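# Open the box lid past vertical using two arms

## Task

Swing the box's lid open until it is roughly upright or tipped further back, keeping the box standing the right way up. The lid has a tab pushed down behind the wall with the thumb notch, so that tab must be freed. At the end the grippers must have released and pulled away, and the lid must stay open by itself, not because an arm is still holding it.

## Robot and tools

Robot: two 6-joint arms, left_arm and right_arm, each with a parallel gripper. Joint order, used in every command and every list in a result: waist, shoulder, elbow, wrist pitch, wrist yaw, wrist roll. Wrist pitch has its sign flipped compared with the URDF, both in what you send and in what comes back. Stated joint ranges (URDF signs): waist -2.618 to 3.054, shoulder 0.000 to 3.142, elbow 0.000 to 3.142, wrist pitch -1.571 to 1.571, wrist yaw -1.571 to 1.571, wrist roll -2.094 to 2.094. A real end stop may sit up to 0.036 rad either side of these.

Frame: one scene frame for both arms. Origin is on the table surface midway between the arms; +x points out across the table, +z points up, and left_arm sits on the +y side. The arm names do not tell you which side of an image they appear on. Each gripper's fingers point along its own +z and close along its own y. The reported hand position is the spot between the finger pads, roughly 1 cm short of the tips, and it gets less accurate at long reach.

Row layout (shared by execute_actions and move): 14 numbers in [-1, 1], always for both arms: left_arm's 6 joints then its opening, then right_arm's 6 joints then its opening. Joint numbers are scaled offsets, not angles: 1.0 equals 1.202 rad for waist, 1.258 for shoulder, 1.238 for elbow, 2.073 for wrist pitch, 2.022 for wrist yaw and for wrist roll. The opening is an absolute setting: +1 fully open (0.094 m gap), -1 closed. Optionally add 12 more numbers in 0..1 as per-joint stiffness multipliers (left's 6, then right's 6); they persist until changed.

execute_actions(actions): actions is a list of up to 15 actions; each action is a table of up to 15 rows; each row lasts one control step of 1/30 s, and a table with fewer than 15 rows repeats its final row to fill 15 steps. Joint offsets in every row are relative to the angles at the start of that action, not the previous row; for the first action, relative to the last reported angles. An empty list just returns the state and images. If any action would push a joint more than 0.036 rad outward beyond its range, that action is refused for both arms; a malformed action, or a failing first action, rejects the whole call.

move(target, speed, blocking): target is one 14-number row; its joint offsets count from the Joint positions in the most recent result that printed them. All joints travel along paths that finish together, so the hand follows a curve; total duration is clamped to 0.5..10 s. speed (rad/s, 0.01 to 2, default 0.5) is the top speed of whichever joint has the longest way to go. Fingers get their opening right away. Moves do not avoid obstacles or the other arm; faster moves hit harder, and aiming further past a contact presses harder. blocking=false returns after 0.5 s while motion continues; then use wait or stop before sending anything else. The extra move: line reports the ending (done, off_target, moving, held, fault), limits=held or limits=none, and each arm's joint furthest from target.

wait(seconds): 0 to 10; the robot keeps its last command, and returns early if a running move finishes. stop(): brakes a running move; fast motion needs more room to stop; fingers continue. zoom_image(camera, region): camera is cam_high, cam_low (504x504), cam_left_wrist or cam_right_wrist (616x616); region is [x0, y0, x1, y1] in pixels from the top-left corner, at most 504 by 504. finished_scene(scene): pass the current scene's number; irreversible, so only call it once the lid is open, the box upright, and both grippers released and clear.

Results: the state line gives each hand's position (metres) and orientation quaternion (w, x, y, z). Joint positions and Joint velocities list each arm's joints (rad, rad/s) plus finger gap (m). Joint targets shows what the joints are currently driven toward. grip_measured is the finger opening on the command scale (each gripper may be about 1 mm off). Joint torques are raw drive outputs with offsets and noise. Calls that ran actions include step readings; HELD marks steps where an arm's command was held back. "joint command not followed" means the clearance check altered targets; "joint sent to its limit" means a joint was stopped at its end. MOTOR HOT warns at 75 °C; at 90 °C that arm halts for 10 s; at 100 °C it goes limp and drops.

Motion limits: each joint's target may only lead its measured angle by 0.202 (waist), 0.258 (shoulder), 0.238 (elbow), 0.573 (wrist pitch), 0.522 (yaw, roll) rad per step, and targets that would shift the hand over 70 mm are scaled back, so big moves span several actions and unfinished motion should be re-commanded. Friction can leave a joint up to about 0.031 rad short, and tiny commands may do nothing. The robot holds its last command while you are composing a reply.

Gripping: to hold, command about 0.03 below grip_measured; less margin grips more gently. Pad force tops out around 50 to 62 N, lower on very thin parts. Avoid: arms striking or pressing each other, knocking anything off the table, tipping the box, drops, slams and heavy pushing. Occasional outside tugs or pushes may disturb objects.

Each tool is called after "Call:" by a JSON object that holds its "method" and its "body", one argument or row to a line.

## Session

Call:
{"method": "execute_actions", "body": {
  "actions": []
}}

Scene clock: 0.00 s.
left_arm: end_effector_position=(+0.5520, +0.2412, +0.2568) grip_measured=+1.000 end_effector_quat_wxyz=(+0.121, +0.669, +0.649, +0.341) | right_arm: end_effector_position=(+0.1151, -0.6706, +0.2159) grip_measured=+1.000 end_effector_quat_wxyz=(+0.465, +0.871, +0.156, -0.013)
Joint names: [waist, shoulder, elbow, wrist pitch, wrist yaw, wrist roll]
Joint positions: left_arm=[-0.262  2.196  2.427  1.148 -0.376  1.583  0.094] | right_arm=[-1.158  1.023  0.852  0.449  0.222  1.521  0.094]
Joint velocities: left_arm=[-0.012 -0.002  0.002 -0.095 -0.051 -0.022  0.   ] | right_arm=[-0.012 -0.002  0.002 -0.007  0.066  0.037  0.   ]
Joint torques (N m, as the arm reports them, + toward a larger Joint positions number): no reading
Joint targets: left_arm=[-0.262 2.196 2.427 1.148 -0.376 1.583] | right_arm=[-1.158 1.023 0.852 0.449 0.222 1.521]
Joint stiffness scale: left_arm=[1. 1. 1. 1. 1. 1.] | right_arm=[1. 1. 1. 1. 1. 1.]

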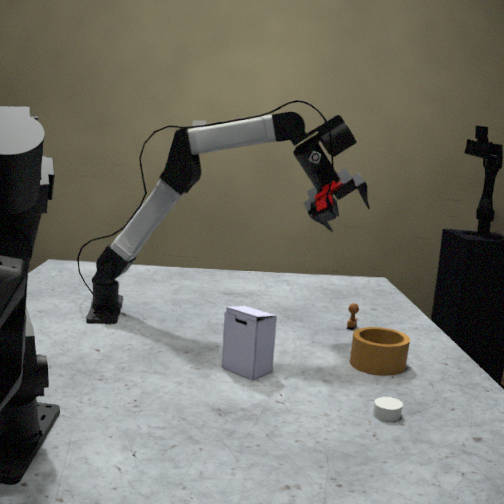

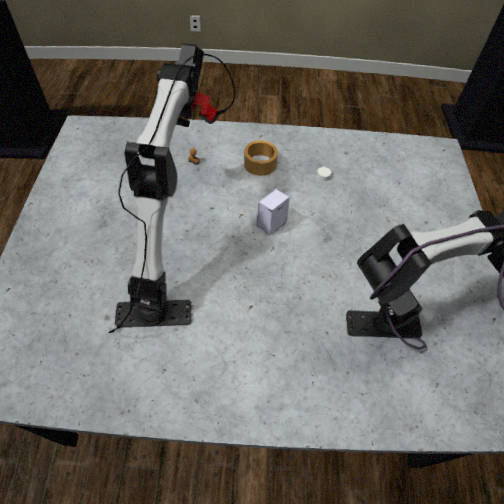

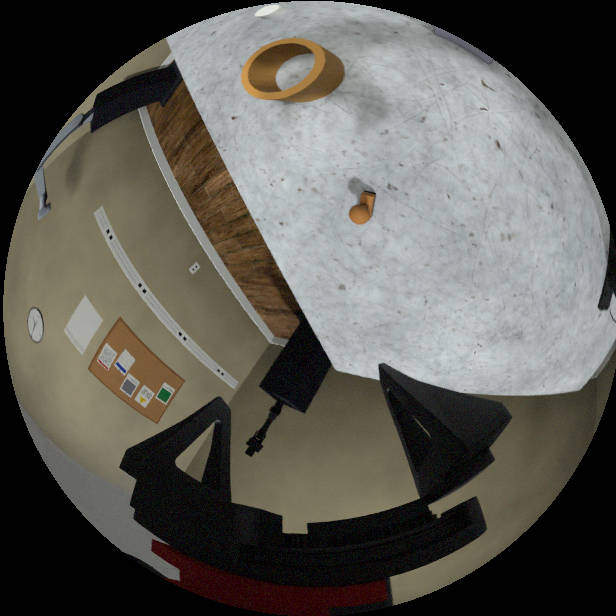

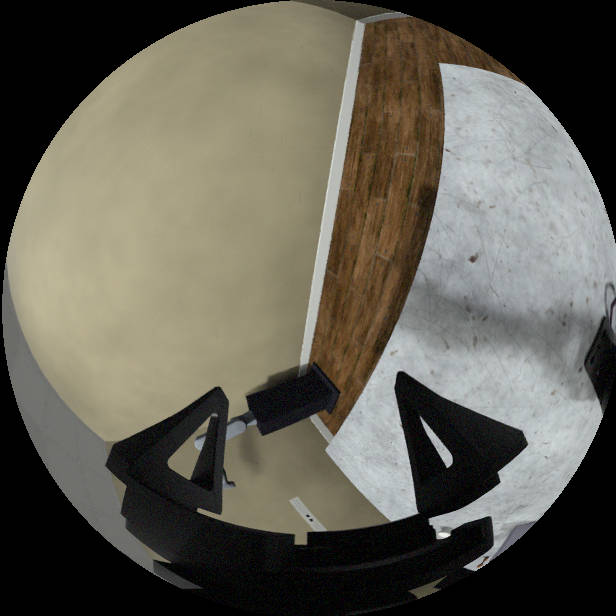

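Call:
{"method": "zoom_image", "body": {
  "camera": "cam_low",
  "region": [240, 180, 310, 250]
}}

Call:
{"method": "zoom_image", "body": {
  "camera": "cam_high",
  "region": [200, 290, 300, 390]
}}

Region (240, 180, 310, 250) of cam_low's 504x504 image, scaled by 7.200, with more detail than that image has.

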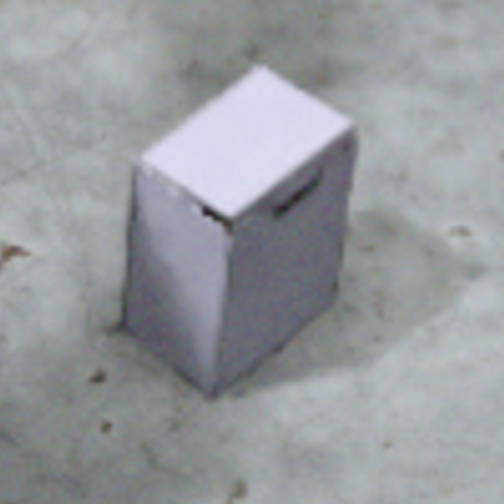

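Region (200, 290, 300, 390) of cam_high's 504x504 image, scaled by 5.040, with more detail than that image has.

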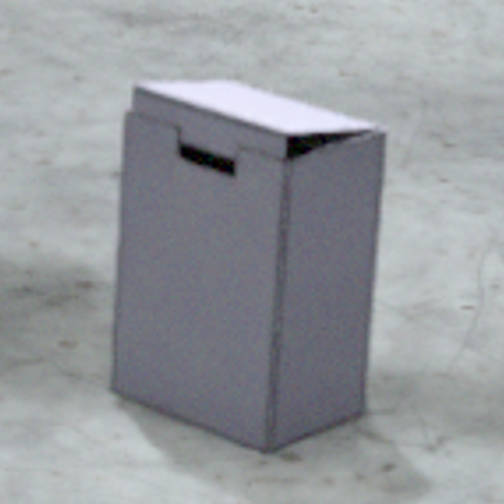

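Call:
{"method": "move", "body": {
  "target": [-0.255,-0.302,-0.758,-0.442,0.093,-0.391,1, 0.669,0.157,-0.275,-0.39,-0.055,0,1],
  "speed": 1.2
}}

Scene clock: 16.40 s.
left_arm: end_effector_position=(+0.5118, +0.0501, +0.2224) grip_measured=+1.000 end_effector_quat_wxyz=(+0.463, +0.471, +0.732, +0.167) | right_arm: end_effector_position=(+0.3677, -0.5065, +0.1700) grip_measured=+1.000 end_effector_quat_wxyz=(+0.506, +0.680, +0.455, +0.274)
Joint names: [waist, shoulder, elbow, wrist pitch, wrist yaw, wrist roll]
Joint positions: left_arm=[-0.567  1.826  1.51   0.238 -0.194  0.8    0.094] | right_arm=[-0.363  1.204  0.526 -0.331  0.12   1.521  0.094]
Joint velocities: left_arm=[-0.002  0.007 -0.007  0.007 -0.022  0.022  0.   ] | right_arm=[-0.007  0.007 -0.017 -0.007  0.066 -0.007  0.   ]
Joint torques (N m, as the arm reports them, + toward a larger Joint positions number): left_arm=[ -0.5  -14.22   6.04  -2.18  -0.02  -0.13] | right_arm=[ 0.69 -2.72  5.87 -2.35  0.08 -0.08]
Joint targets: left_arm=[-0.569 1.816 1.489 0.232 -0.188 0.793] | right_arm=[-0.353 1.220 0.512 -0.359 0.111 1.521]
Joint stiffness scale: left_arm=[1. 1. 1. 1. 1. 1.] | right_arm=[1. 1. 1. 1. 1. 1.]
move: off_target (left_arm, right_arm); limits=none; left_arm: farthest joint: the elbow, 0.022 radians from its target (0.939 radians at the start); right_arm: farthest joint: the wrist pitch, 0.029 radians from its target (0.809 radians at the start)

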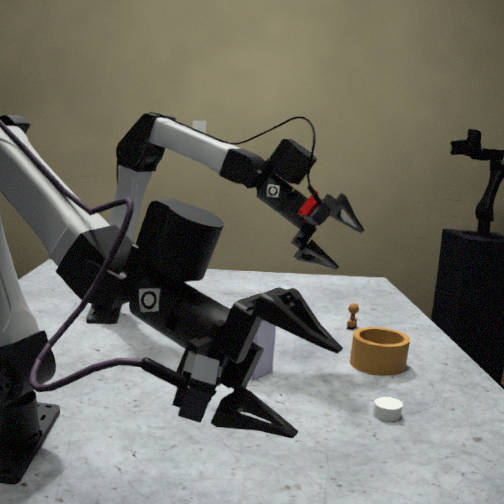

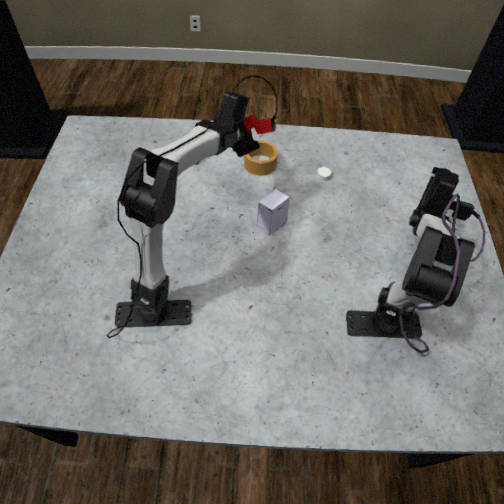

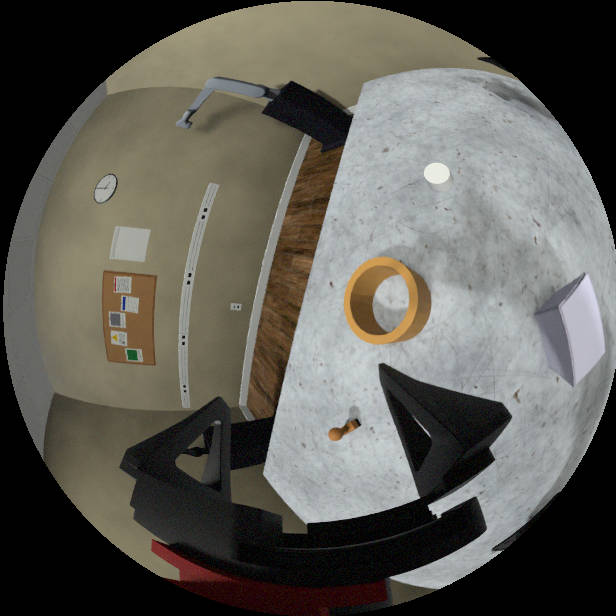

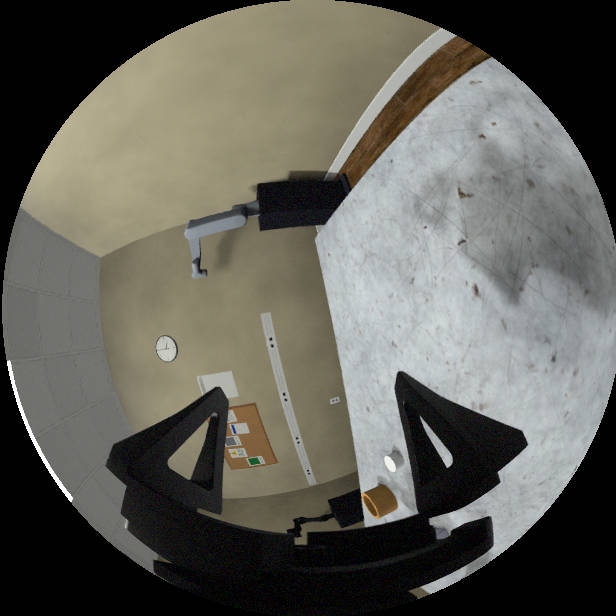

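Call:
{"method": "move", "body": {
  "target": [-0.2608,-0.322,-0.7916,-0.449,0.0984,-0.3996,1, 0.6847,0.1836,-0.2977,-0.4176,-0.0643,0.0267,1],
  "speed": 1.2
}}

Scene clock: 18.80 s.
left_arm: end_effector_position=(+0.3179, -0.0350, +0.1748) grip_measured=+1.000 end_effector_quat_wxyz=(+0.589, +0.285, +0.719, -0.233) | right_arm: end_effector_position=(+0.3391, -0.1947, +0.1440) grip_measured=+1.000 end_effector_quat_wxyz=(+0.362, +0.386, +0.622, +0.577)
Joint names: [waist, shoulder, elbow, wrist pitch, wrist yaw, wrist roll]
Joint positions: left_arm=[-0.871  1.435  0.549 -0.687 -0.     0.     0.094] | right_arm=[ 0.449  1.416  0.175 -1.168  0.     1.565  0.094]
Joint velocities: left_arm=[-0.007  0.017  0.002 -0.007 -0.022  0.022  0.   ] | right_arm=[ 0.002  0.007 -0.022  0.037 -0.066 -0.037  0.   ]
Joint torques (N m, as the arm reports them, + toward a larger Joint positions number): left_arm=[-0.97 -8.79  5.32 -2.42  0.02 -0.11] | right_arm=[ 0.81 -2.43  3.84 -2.4   0.02 -0.01]
Joint targets: left_arm=[-0.880 1.421 0.530 -0.693 0.005 -0.008] | right_arm=[0.460 1.435 0.158 -1.197 -0.010 1.575]
Joint stiffness scale: left_arm=[1. 1. 1. 1. 1. 1.] | right_arm=[1. 1. 1. 1. 1. 1.]
move: off_target (right_arm); limits=none; left_arm: farthest joint: the elbow, 0.019 radians from its target (0.980 radians at the start); right_arm: farthest joint: the wrist pitch, 0.029 radians from its target (0.865 radians at the start)

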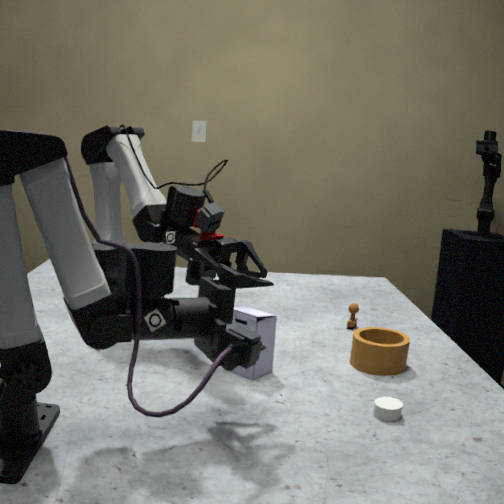

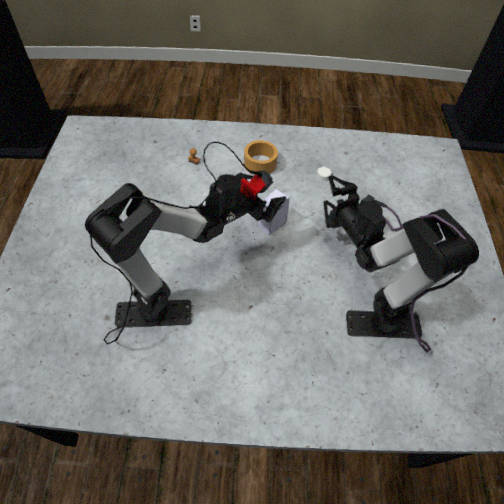

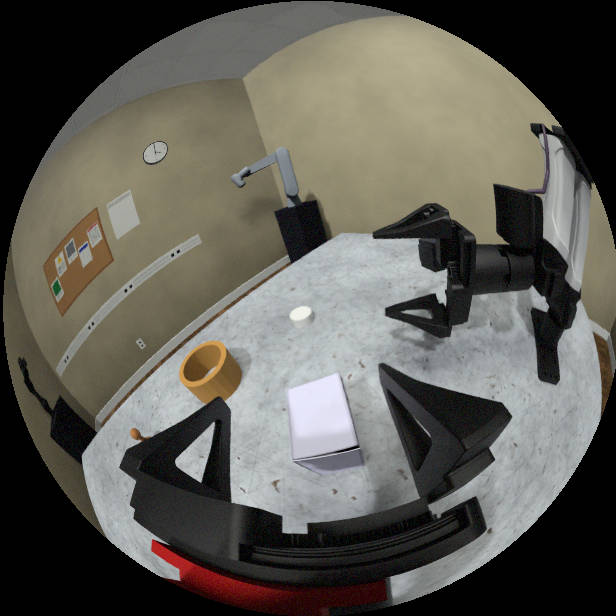

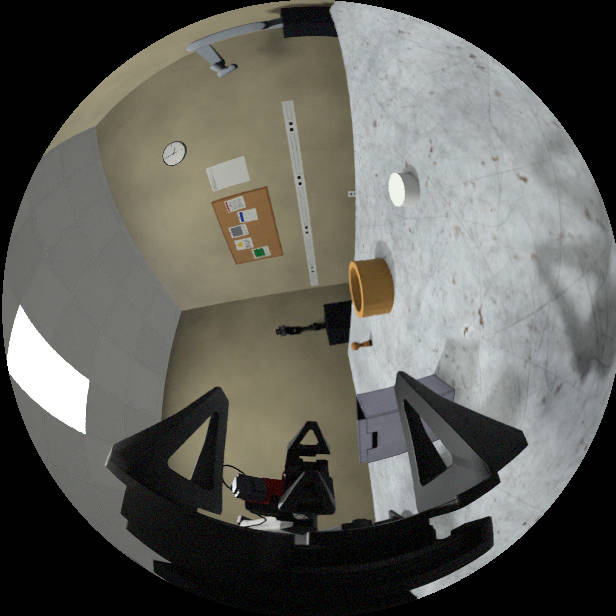

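Call:
{"method": "move", "body": {
  "target": [-0.0141,0.4992,-0.1237,-0.3618,0,0,1, 0.2625,0,0,0,0,0,1],
  "speed": 0.8
}}

Scene clock: 23.17 s.
left_arm: end_effector_position=(+0.3153, -0.0366, +0.0514) grip_measured=+1.000 end_effector_quat_wxyz=(+0.587, +0.288, +0.719, -0.235) | right_arm: end_effector_position=(+0.2769, -0.1050, +0.1441) grip_measured=+1.000 end_effector_quat_wxyz=(+0.271, +0.287, +0.674, +0.625)
Joint names: [waist, shoulder, elbow, wrist pitch, wrist yaw, wrist roll]
Joint positions: left_arm=[-0.878  2.043  0.411 -1.432 -0.    -0.     0.094] | right_arm=[ 0.753  1.416  0.175 -1.168  0.     1.565  0.094]
Joint velocities: left_arm=[-0.022  0.007 -0.007 -0.051  0.022 -0.095  0.   ] | right_arm=[ 0.007  0.012 -0.002 -0.007  0.007 -0.007  0.   ]
Joint torques (N m, as the arm reports them, + toward a larger Joint positions number): left_arm=[-1.09 -8.27  1.84 -2.39 -0.02 -0.02] | right_arm=[ 0.86 -4.16  5.17 -2.12  0.14 -0.09]
Joint targets: left_arm=[-0.888 2.063 0.395 -1.437 -0.000 0.000] | right_arm=[0.765 1.416 0.175 -1.168 -0.000 1.565]
Joint stiffness scale: left_arm=[1. 1. 1. 1. 1. 1.] | right_arm=[1. 1. 1. 1. 1. 1.]
move: done; limits=none; left_arm: farthest joint: the shoulder, 0.020 radians from its target (0.628 radians at the start); right_arm: farthest joint: the waist, 0.012 radians from its target (0.316 radians at the start)

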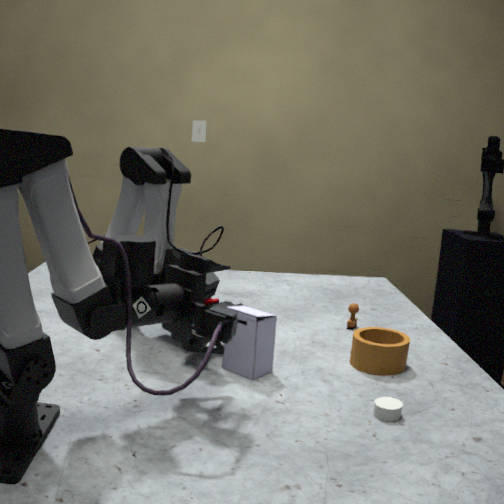

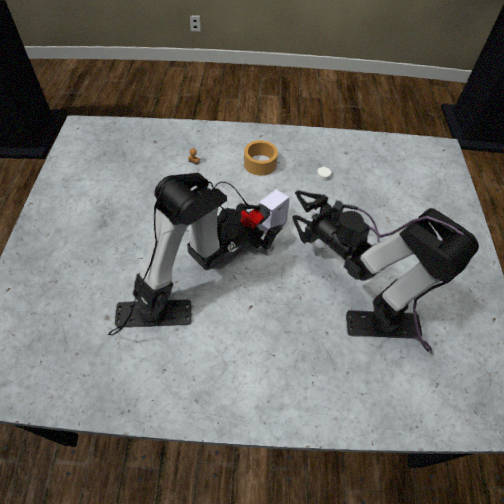

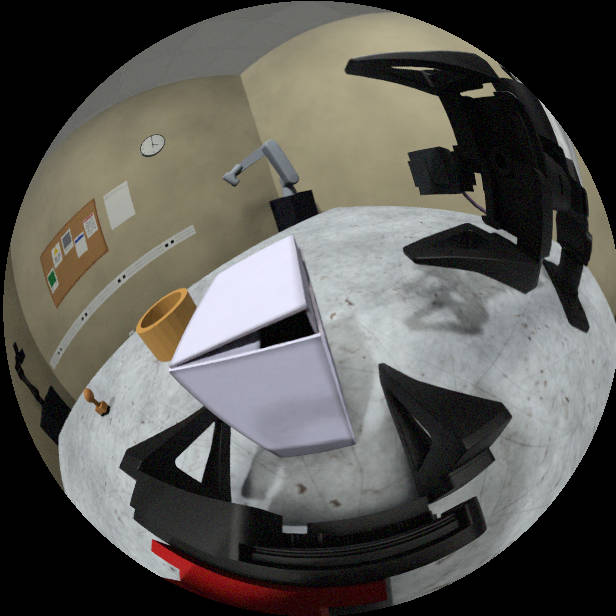

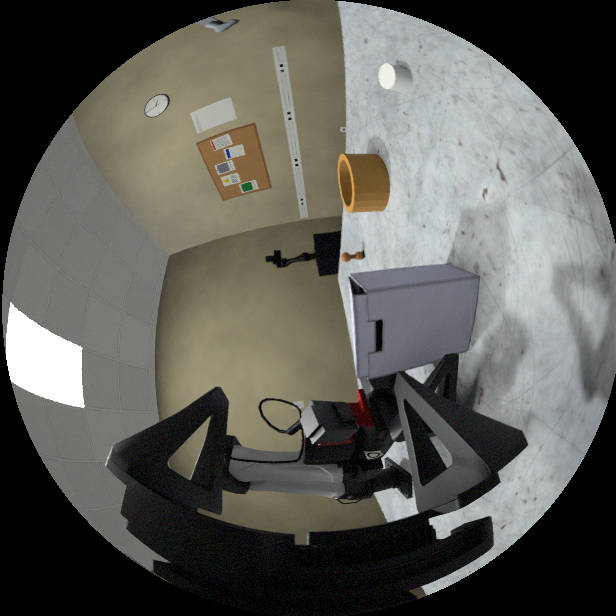

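Call:
{"method": "zoom_image", "body": {
  "camera": "cam_right_wrist",
  "region": [320, 250, 500, 430]
}}

Region (320, 250, 500, 430) of cam_right_wrist's 616x616 image, scaled by 2.800, with more detail than that image has.

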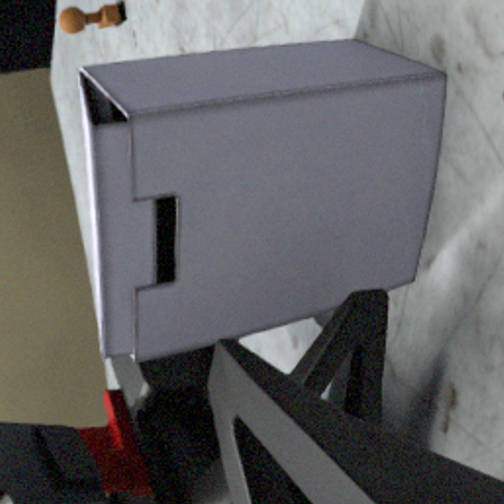

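Call:
{"method": "execute_actions", "body": {
  "actions": [
    [[0,0,0,0,0,0,0.9, 0,0.0254,0.0244,0,0,0,1],[0,0,0,0,0,0,0.8, 0,0.0335,0.0322,0,0,0,1],[0,0,0,0,0,0,0.7, 0,0.0426,0.041,0,0,0,1],[0,0,0,0,0,0,0.6, 0,0.0527,0.0508,0,0,0,1],[0,0,0,0,0,0,0.5, 0,0.0629,0.0606,0,0,0,1],[0,0,0,0,0,0,0.42, 0,0.073,0.0703,0,0,0,1],[0,0,0,0,0,0,0.35, 0,0.0821,0.0791,0,0,0,1],[0,0,0,0,0,0,0.3, 0,0.0902,0.087,0,0,0,1],[0,0,0,0,0,0,0.26, 0,0.0963,0.0928,0,0,0,1],[0,0,0,0,0,0,0.23, 0,0.1004,0.0967,0,0,0,1],[0,0,0,0,0,0,0.2, 0,0.1014,0.0977,0,0,0,1],[0,0,0,0,0,0,0.18, 0,0.1014,0.0977,0,0,0,1],[0,0,0,0,0,0,0.16, 0,0.1014,0.0977,0,0,0,1],[0,0,0,0,0,0,0.15, 0,0.1014,0.0977,0,0,0,1],[0,0,0,0,0,0,0.14, 0,0.1014,0.0977,0,0,0,1]]
  ]
}}

Scene clock: 31.33 s.
left_arm: end_effector_position=(+0.3154, -0.0367, +0.0515) grip_measured=+0.148 end_effector_quat_wxyz=(+0.588, +0.288, +0.719, -0.235) | right_arm: end_effector_position=(+0.2956, -0.0872, +0.1425) grip_measured=+1.000 end_effector_quat_wxyz=(+0.269, +0.289, +0.677, +0.621)
Joint names: [waist, shoulder, elbow, wrist pitch, wrist yaw, wrist roll]
Joint positions: left_arm=[-0.878  2.043  0.411 -1.432 -0.    -0.     0.054] | right_arm=[ 0.753  1.524  0.272 -1.168  0.     1.565  0.094]
Joint velocities: left_arm=[ 0.007  0.017  0.002  0.007  0.007 -0.022 -0.011] | right_arm=[-0.007  0.007 -0.002  0.022  0.007 -0.022  0.   ]
Joint torques (N m, as the arm reports them, + toward a larger Joint positions number): left_arm=[ -0.39 -10.02   3.    -2.36   0.04  -0.03] | right_arm=[-0.09 -3.54  6.97 -2.11  0.13 -0.09]
Joint targets: left_arm=[-0.878 2.043 0.411 -1.432 -0.000 -0.000] | right_arm=[0.753 1.543 0.296 -1.168 0.000 1.565]
Joint stiffness scale: left_arm=[1. 1. 1. 1. 1. 1.] | right_arm=[1. 1. 1. 1. 1. 1.]
Step readings (joint positions):
0: left_arm=[-0.878 2.043 0.411 -1.432 -0.000 -0.000] | right_arm=[0.753 1.416 0.175 -1.168 0.000 1.565]
1: left_arm=[-0.878 2.043 0.411 -1.432 -0.000 -0.000] | right_arm=[0.753 1.417 0.175 -1.168 0.000 1.565]
2: left_arm=[-0.878 2.043 0.411 -1.432 -0.000 -0.000] | right_arm=[0.753 1.421 0.177 -1.168 0.000 1.565]
4: left_arm=[-0.878 2.043 0.411 -1.432 -0.000 -0.000] | right_arm=[0.753 1.441 0.192 -1.168 0.000 1.565]
8: left_arm=[-0.878 2.043 0.411 -1.432 -0.000 -0.000] | right_arm=[0.753 1.492 0.240 -1.168 0.000 1.565]
15: Joint positions above

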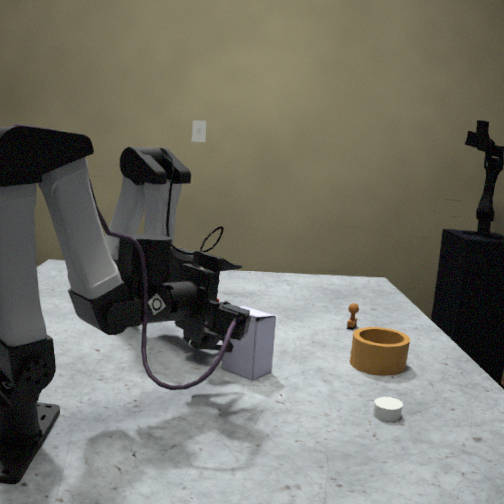

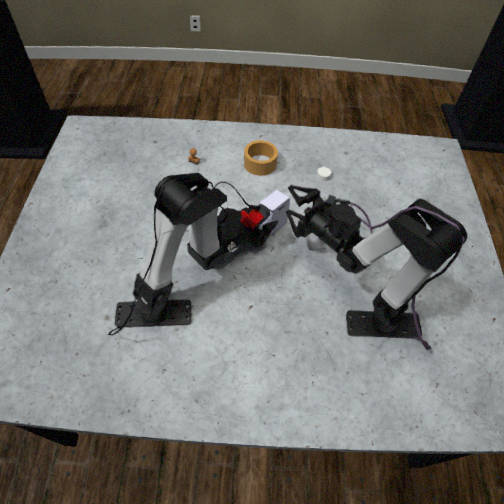

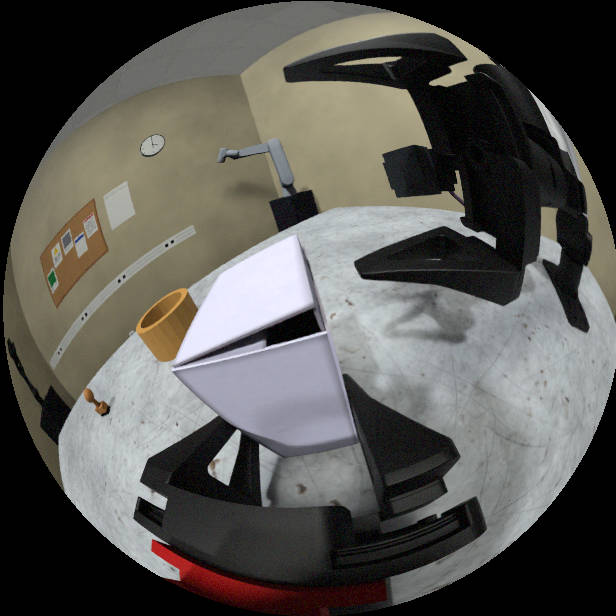

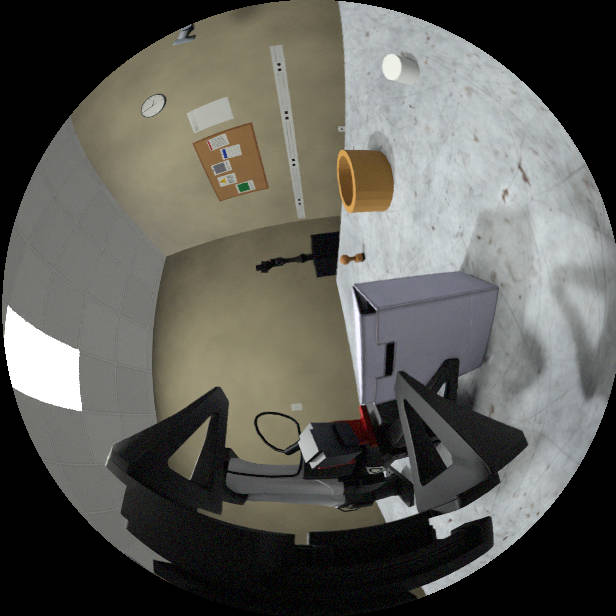

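Call:
{"method": "execute_actions", "body": {
  "actions": [
    [[0,0,0,0,0,0,0.13, 0,0,0,0,0,0,1],[0,0,0,0,0,0,0.12, 0,0,0,0,0,0,1],[0,0,0,0,0,0,0.11, 0,0,0,0,0,0,1],[0,0,0,0,0,0,0.10, 0,0,0,0,0,0,1],[0,0,0,0,0,0,0.09, 0,0,0,0,0,0,1],[0,0,0,0,0,0,0.08, 0,0,0,0,0,0,1],[0,0,0,0,0,0,0.07, 0,0,0,0,0,0,1],[0,0,0,0,0,0,0.06, 0,0,0,0,0,0,1],[0,0,0,0,0,0,0.055, 0,0,0,0,0,0,1],[0,0,0,0,0,0,0.05, 0,0,0,0,0,0,1]]
  ]
}}

Call:
{"method": "zoom_image", "body": {
  "camera": "cam_right_wrist",
  "region": [340, 270, 500, 430]
}}

Scene clock: 32.77 s.
left_arm: end_effector_position=(+0.3154, -0.0367, +0.0515) grip_measured=+0.101 end_effector_quat_wxyz=(+0.588, +0.288, +0.719, -0.235) | right_arm: end_effector_position=(+0.2956, -0.0872, +0.1425) grip_measured=+1.000 end_effector_quat_wxyz=(+0.269, +0.289, +0.677, +0.621)
Joint names: [waist, shoulder, elbow, wrist pitch, wrist yaw, wrist roll]
Joint positions: left_arm=[-0.878  2.043  0.411 -1.432 -0.    -0.     0.052] | right_arm=[ 0.753  1.524  0.272 -1.168  0.     1.565  0.094]
Joint velocities: left_arm=[-0.012  0.007 -0.002  0.051  0.007 -0.037  0.   ] | right_arm=[ 0.002 -0.002  0.007 -0.007 -0.037 -0.022  0.   ]
Joint torques (N m, as the arm reports them, + toward a larger Joint positions number): left_arm=[ -0.32 -10.01   2.99  -2.36  -0.02  -0.03] | right_arm=[-0.05 -5.26  5.1  -2.12  0.13 -0.09]
Joint targets: left_arm=[-0.878 2.043 0.411 -1.432 -0.000 -0.000] | right_arm=[0.753 1.524 0.272 -1.168 0.000 1.565]
Joint stiffness scale: left_arm=[1. 1. 1. 1. 1. 1.] | right_arm=[1. 1. 1. 1. 1. 1.]
Step readings (joint positions):
0: left_arm=[-0.878 2.043 0.411 -1.432 -0.000 -0.000] | right_arm=[0.753 1.524 0.272 -1.168 0.000 1.565]
1: left_arm=[-0.878 2.043 0.411 -1.432 -0.000 -0.000] | right_arm=[0.753 1.524 0.272 -1.168 0.000 1.565]
2: left_arm=[-0.878 2.043 0.411 -1.432 -0.000 -0.000] | right_arm=[0.753 1.524 0.272 -1.168 0.000 1.565]
4: left_arm=[-0.878 2.043 0.411 -1.432 -0.000 -0.000] | right_arm=[0.753 1.524 0.272 -1.168 0.000 1.565]
8: left_arm=[-0.878 2.043 0.411 -1.432 -0.000 -0.000] | right_arm=[0.753 1.524 0.272 -1.168 0.000 1.565]
15: Joint positions above

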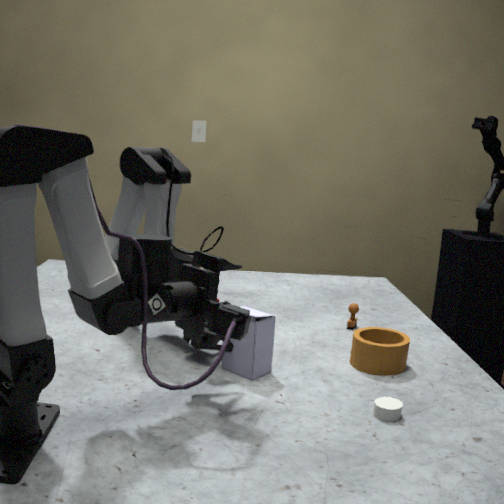

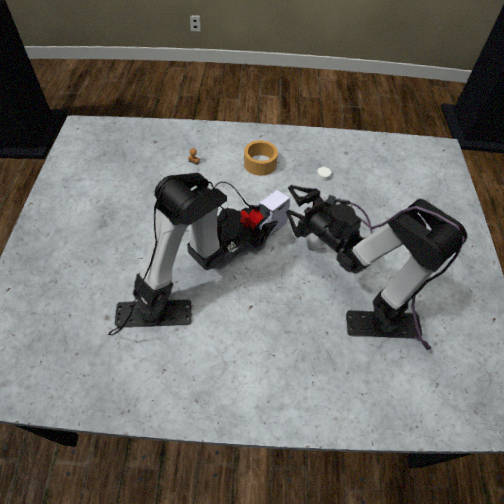

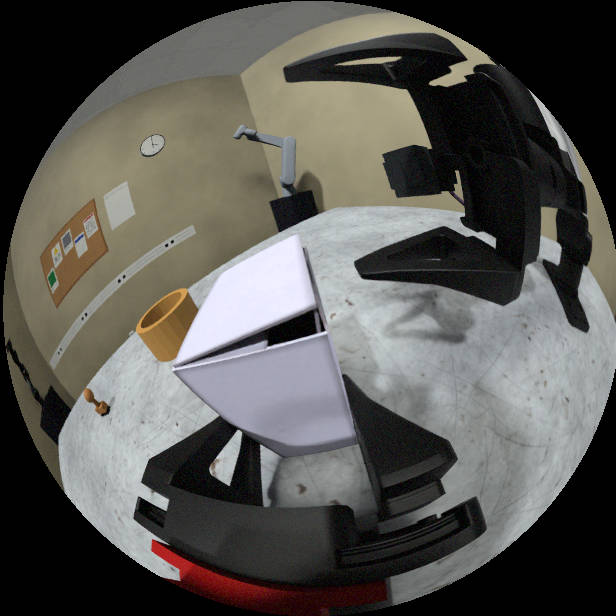

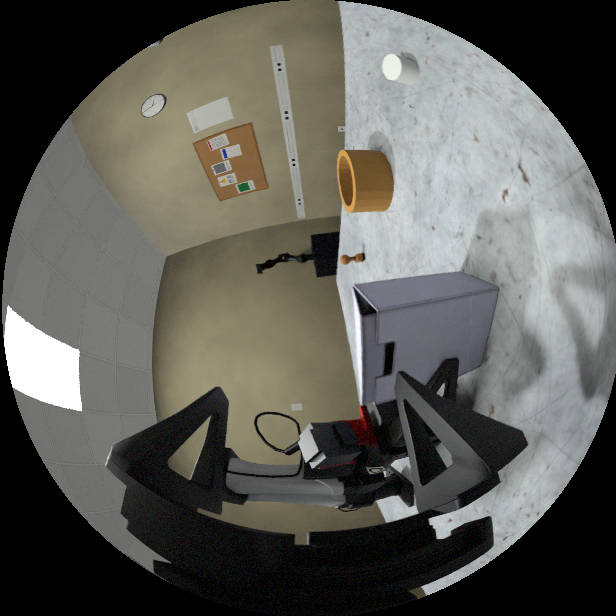

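Region (340, 270, 500, 430) of cam_right_wrist's 616x616 image, scaled by 3.150, with more detail than that image has.

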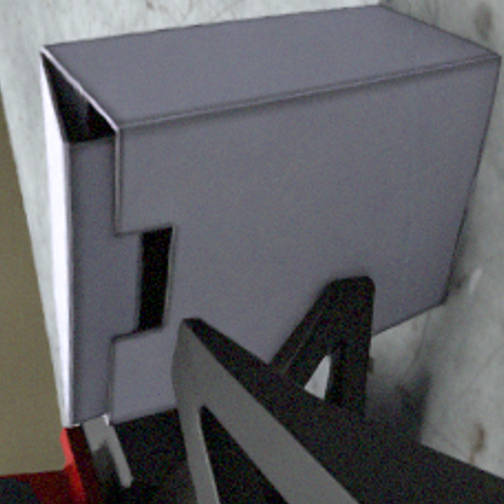

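Call:
{"method": "zoom_image", "body": {
  "camera": "cam_left_wrist",
  "region": [260, 210, 420, 370]
}}

Call:
{"method": "zoom_image", "body": {
  "camera": "cam_low",
  "region": [245, 175, 325, 255]
}}

Region (260, 210, 420, 370) of cam_left_wrist's 616x616 image, scaled by 3.150, with more detail than that image has.

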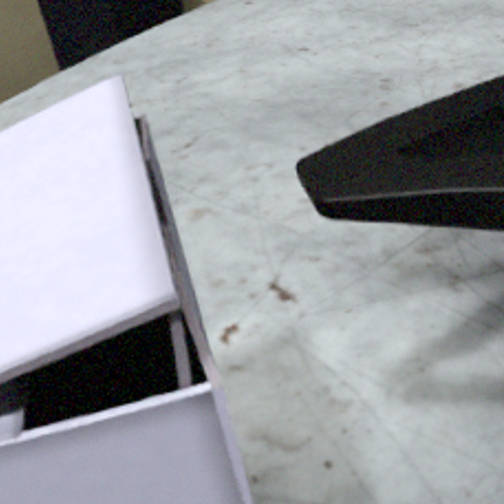

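Region (245, 175, 325, 255) of cam_low's 504x504 image, scaled by 6.300, with more detail than that image has.

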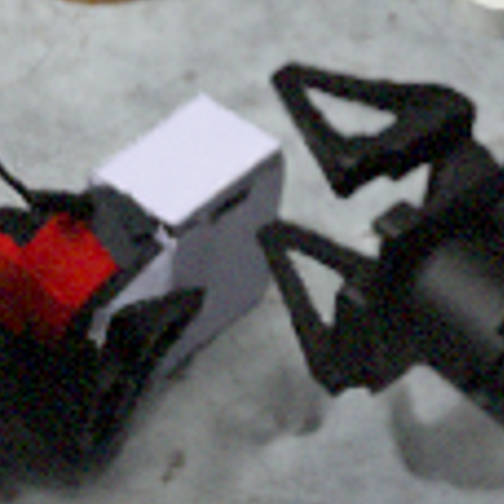

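Call:
{"method": "execute_actions", "body": {
  "actions": [
    [[0,0,0,0,0,0,0.06, 0,0.018,0.022,0,0,0,1],[0,0,0,0,0,0,0.065, 0,0.022,0.0258,0,0,0,1],[0,0,0,0,0,0,0.065, 0,0.027,0.0305,0,0,0,1],[0,0,0,0,0,0,0.065, 0,0.032,0.0352,0,0,0,1],[0,0,0,0,0,0,0.065, 0,0.037,0.04,0,0,0,1],[0,0,0,0,0,0,0.065, 0,0.042,0.0447,0,0,0,1],[0,0,0,0,0,0,0.065, 0,0.046,0.0485,0,0,0,1],[0,0,0,0,0,0,0.065, 0,0.0495,0.0518,0,0,0,1],[0,0,0,0,0,0,0.065, 0,0.052,0.0541,0,0,0,1],[0,0,0,0,0,0,0.065, 0,0.0541,0.0561,0,0,0,1]]
  ]
}}

Call:
{"method": "zoom_image", "body": {
  "camera": "cam_right_wrist",
  "region": [350, 310, 450, 410]
}}

Call:
{"method": "zoom_image", "body": {
  "camera": "cam_left_wrist",
  "region": [260, 210, 420, 370]
}}

Scene clock: 41.30 s.
left_arm: end_effector_position=(+0.3154, -0.0367, +0.0515) grip_measured=+0.101 end_effector_quat_wxyz=(+0.588, +0.288, +0.719, -0.235) | right_arm: end_effector_position=(+0.3042, -0.0791, +0.1408) grip_measured=+1.000 end_effector_quat_wxyz=(+0.268, +0.290, +0.679, +0.619)
Joint names: [waist, shoulder, elbow, wrist pitch, wrist yaw, wrist roll]
Joint positions: left_arm=[-0.878  2.043  0.411 -1.432 -0.    -0.     0.052] | right_arm=[ 0.753  1.574  0.316 -1.168  0.     1.565  0.094]
Joint velocities: left_arm=[ 0.002 -0.002  0.002 -0.022 -0.007  0.037 -0.001] | right_arm=[-0.017 -0.012 -0.012 -0.022 -0.037 -0.051  0.   ]
Joint torques (N m, as the arm reports them, + toward a larger Joint positions number): left_arm=[ -0.32 -10.02   2.99  -2.36  -0.02  -0.03] | right_arm=[-0.07 -4.07  6.98 -2.12  0.13 -0.09]
Joint targets: left_arm=[-0.878 2.043 0.411 -1.432 -0.000 -0.000] | right_arm=[0.753 1.593 0.341 -1.168 0.000 1.565]
Joint stiffness scale: left_arm=[1. 1. 1. 1. 1. 1.] | right_arm=[1. 1. 1. 1. 1. 1.]
Step readings (joint positions):
0: left_arm=[-0.878 2.043 0.411 -1.432 -0.000 -0.000] | right_arm=[0.753 1.524 0.272 -1.168 0.000 1.565]
1: left_arm=[-0.878 2.043 0.411 -1.432 -0.000 -0.000] | right_arm=[0.753 1.524 0.272 -1.168 0.000 1.565]
2: left_arm=[-0.878 2.043 0.411 -1.432 -0.000 -0.000] | right_arm=[0.753 1.524 0.272 -1.168 0.000 1.565]
4: left_arm=[-0.878 2.043 0.411 -1.432 -0.000 -0.000] | right_arm=[0.753 1.532 0.278 -1.168 0.000 1.565]
8: left_arm=[-0.878 2.043 0.411 -1.432 -0.000 -0.000] | right_arm=[0.753 1.560 0.303 -1.168 0.000 1.565]
15: Joint positions above

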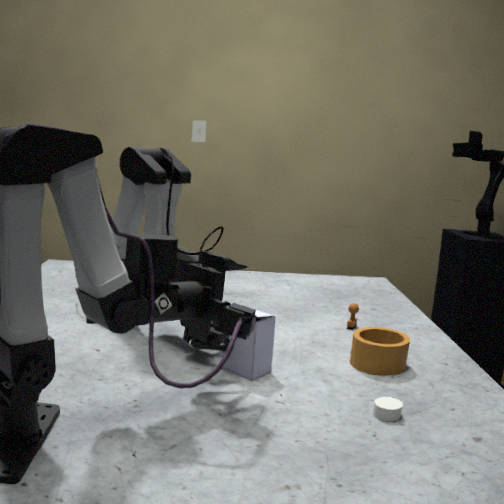

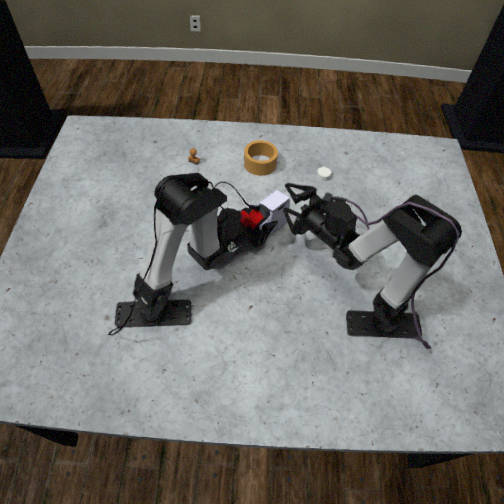

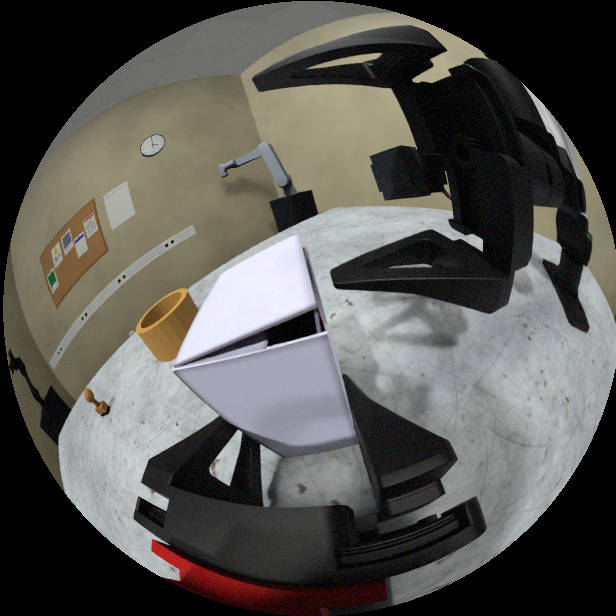

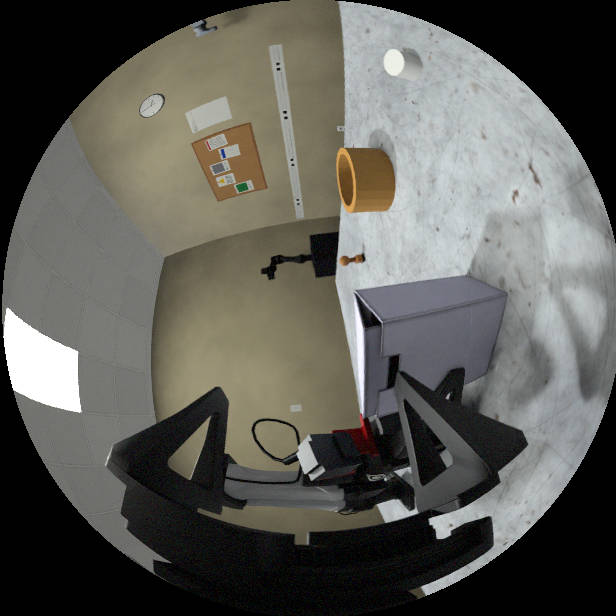

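Region (350, 310, 450, 410) of cam_right_wrist's 616x616 image, scaled by 5.040, with more detail than that image has.

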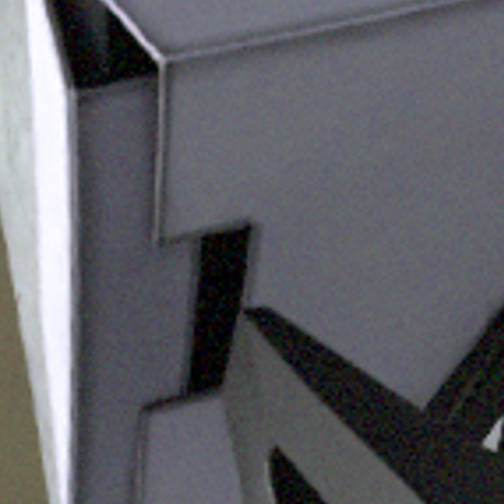

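Region (260, 210, 420, 370) of cam_left_wrist's 616x616 image, scaled by 3.150, with more detail than that image has.

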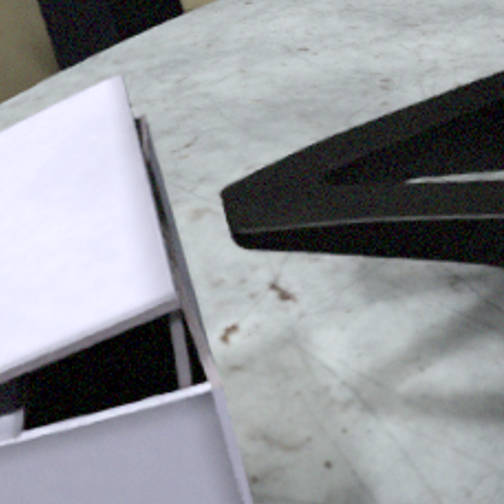

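Call:
{"method": "execute_actions", "body": {
  "actions": [
    [[0,0,0,0,0,0,0.065, 0,0.0151,0.0234,0,0,0,1],[0,0,0,0,0,0,0.065, 0,0.0185,0.0272,0,0,0,1],[0,0,0,0,0,0,0.065, 0,0.0228,0.0319,0,0,0,1],[0,0,0,0,0,0,0.065, 0,0.028,0.0375,0,0,0,1],[0,0,0,0,0,0,0.065, 0,0.0331,0.0431,0,0,0,1],[0,0,0,0,0,0,0.065, 0,0.0383,0.0487,0,0,0,1],[0,0,0,0,0,0,0.065, 0,0.0434,0.0543,0,0,0,1],[0,0,0,0,0,0,0.065, 0,0.0482,0.0595,0,0,0,1],[0,0,0,0,0,0,0.065, 0,0.0525,0.0642,0,0,0,1],[0,0,0,0,0,0,0.065, 0,0.0559,0.0679,0,0,0,1],[0,0,0,0,0,0,0.065, 0,0.058,0.0703,0,0,0,1]]
  ]
}}

Call:
{"method": "zoom_image", "body": {
  "camera": "cam_right_wrist",
  "region": [350, 320, 450, 420]
}}

Call:
{"method": "zoom_image", "body": {
  "camera": "cam_left_wrist",
  "region": [260, 210, 420, 370]
}}

Scene clock: 45.03 s.
left_arm: end_effector_position=(+0.3162, -0.0358, +0.0515) grip_measured=+0.101 end_effector_quat_wxyz=(+0.589, +0.286, +0.720, -0.233) | right_arm: end_effector_position=(+0.3154, -0.0684, +0.1417) grip_measured=+1.000 end_effector_quat_wxyz=(+0.269, +0.289, +0.678, +0.620)
Joint names: [waist, shoulder, elbow, wrist pitch, wrist yaw, wrist roll]
Joint positions: left_arm=[-0.878  2.043  0.411 -1.432 -0.007 -0.     0.052] | right_arm=[ 0.753  1.629  0.375 -1.168  0.     1.565  0.094]
Joint velocities: left_arm=[-0.002 -0.002 -0.002 -0.081 -0.022  0.051  0.   ] | right_arm=[ 0.007 -0.002 -0.012  0.007  0.081 -0.007  0.   ]
Joint torques (N m, as the arm reports them, + toward a larger Joint positions number): left_arm=[ -0.33 -10.02   2.99  -2.36  -0.01  -0.03] | right_arm=[-0.08 -4.73  7.28 -2.13  0.13 -0.08]
Joint targets: left_arm=[-0.878 2.043 0.411 -1.432 -0.000 -0.000] | right_arm=[0.753 1.647 0.403 -1.168 0.000 1.565]
Joint stiffness scale: left_arm=[1. 1. 1. 1. 1. 1.] | right_arm=[1. 1. 1. 1. 1. 1.]
Step readings (joint positions):
0: left_arm=[-0.878 2.043 0.411 -1.432 -0.000 -0.000] | right_arm=[0.753 1.574 0.316 -1.168 0.000 1.565]
1: left_arm=[-0.878 2.043 0.411 -1.432 -0.000 -0.000] | right_arm=[0.753 1.574 0.316 -1.168 0.000 1.565]
2: left_arm=[-0.878 2.043 0.411 -1.432 -0.000 -0.000] | right_arm=[0.753 1.574 0.316 -1.168 0.000 1.565]
4: left_arm=[-0.878 2.043 0.411 -1.432 -0.000 -0.000] | right_arm=[0.753 1.578 0.322 -1.168 0.000 1.565]
8: left_arm=[-0.878 2.043 0.411 -1.432 -0.000 -0.000] | right_arm=[0.753 1.605 0.353 -1.168 0.000 1.565]
15: Joint positions above

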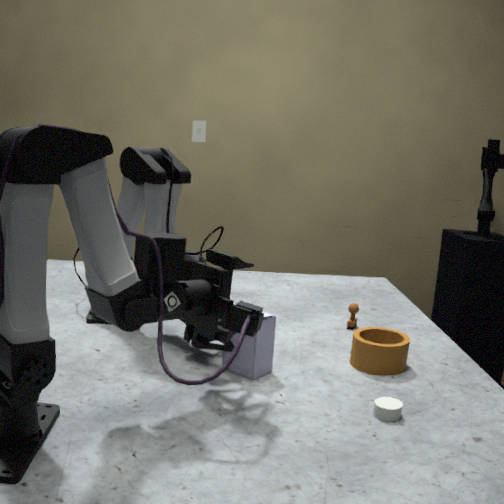

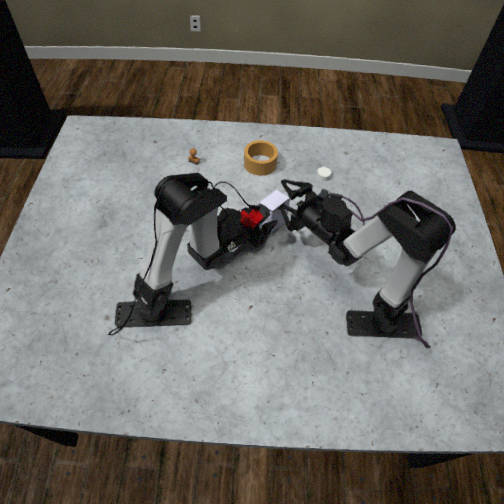

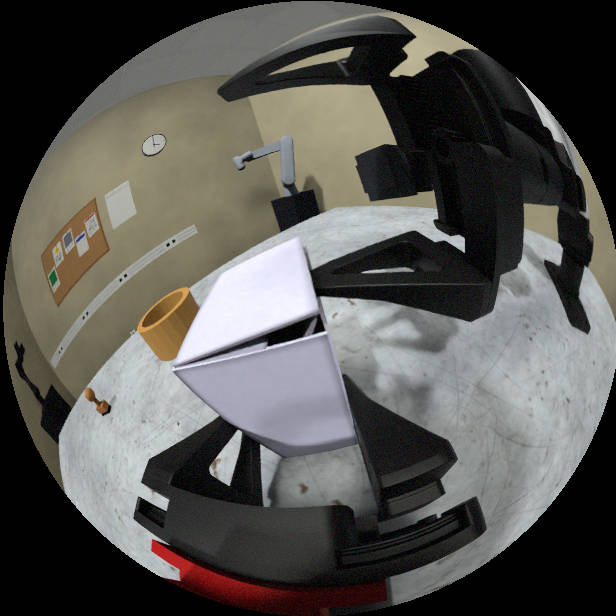

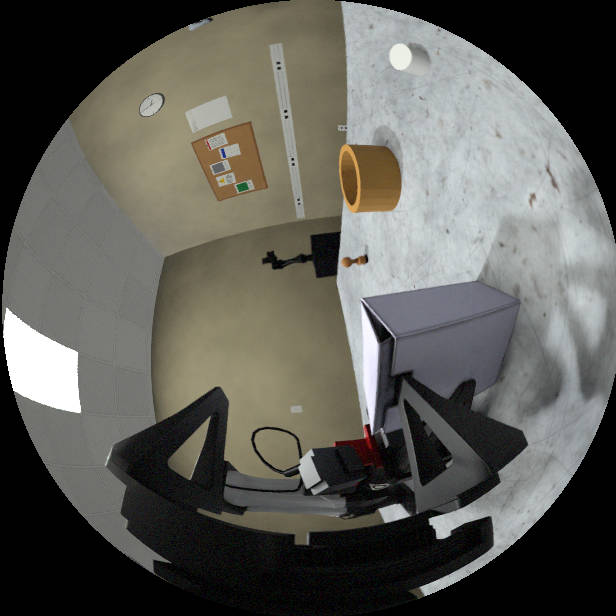

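Region (350, 320, 450, 420) of cam_right_wrist's 616x616 image, scaled by 5.040, with more detail than that image has.

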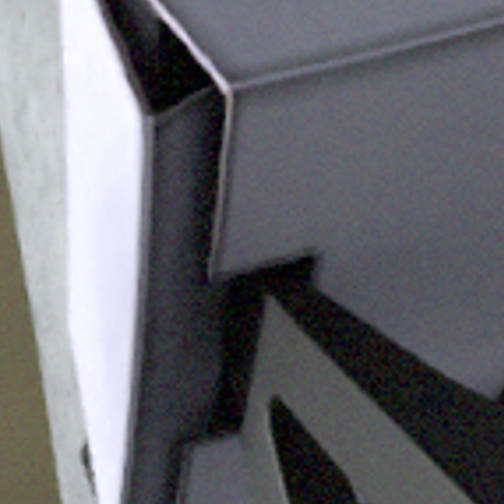

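Region (260, 210, 420, 370) of cam_left_wrist's 616x616 image, scaled by 3.150, with more detail than that image has.

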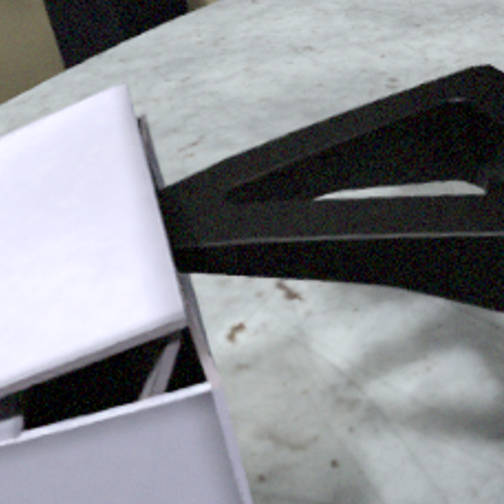

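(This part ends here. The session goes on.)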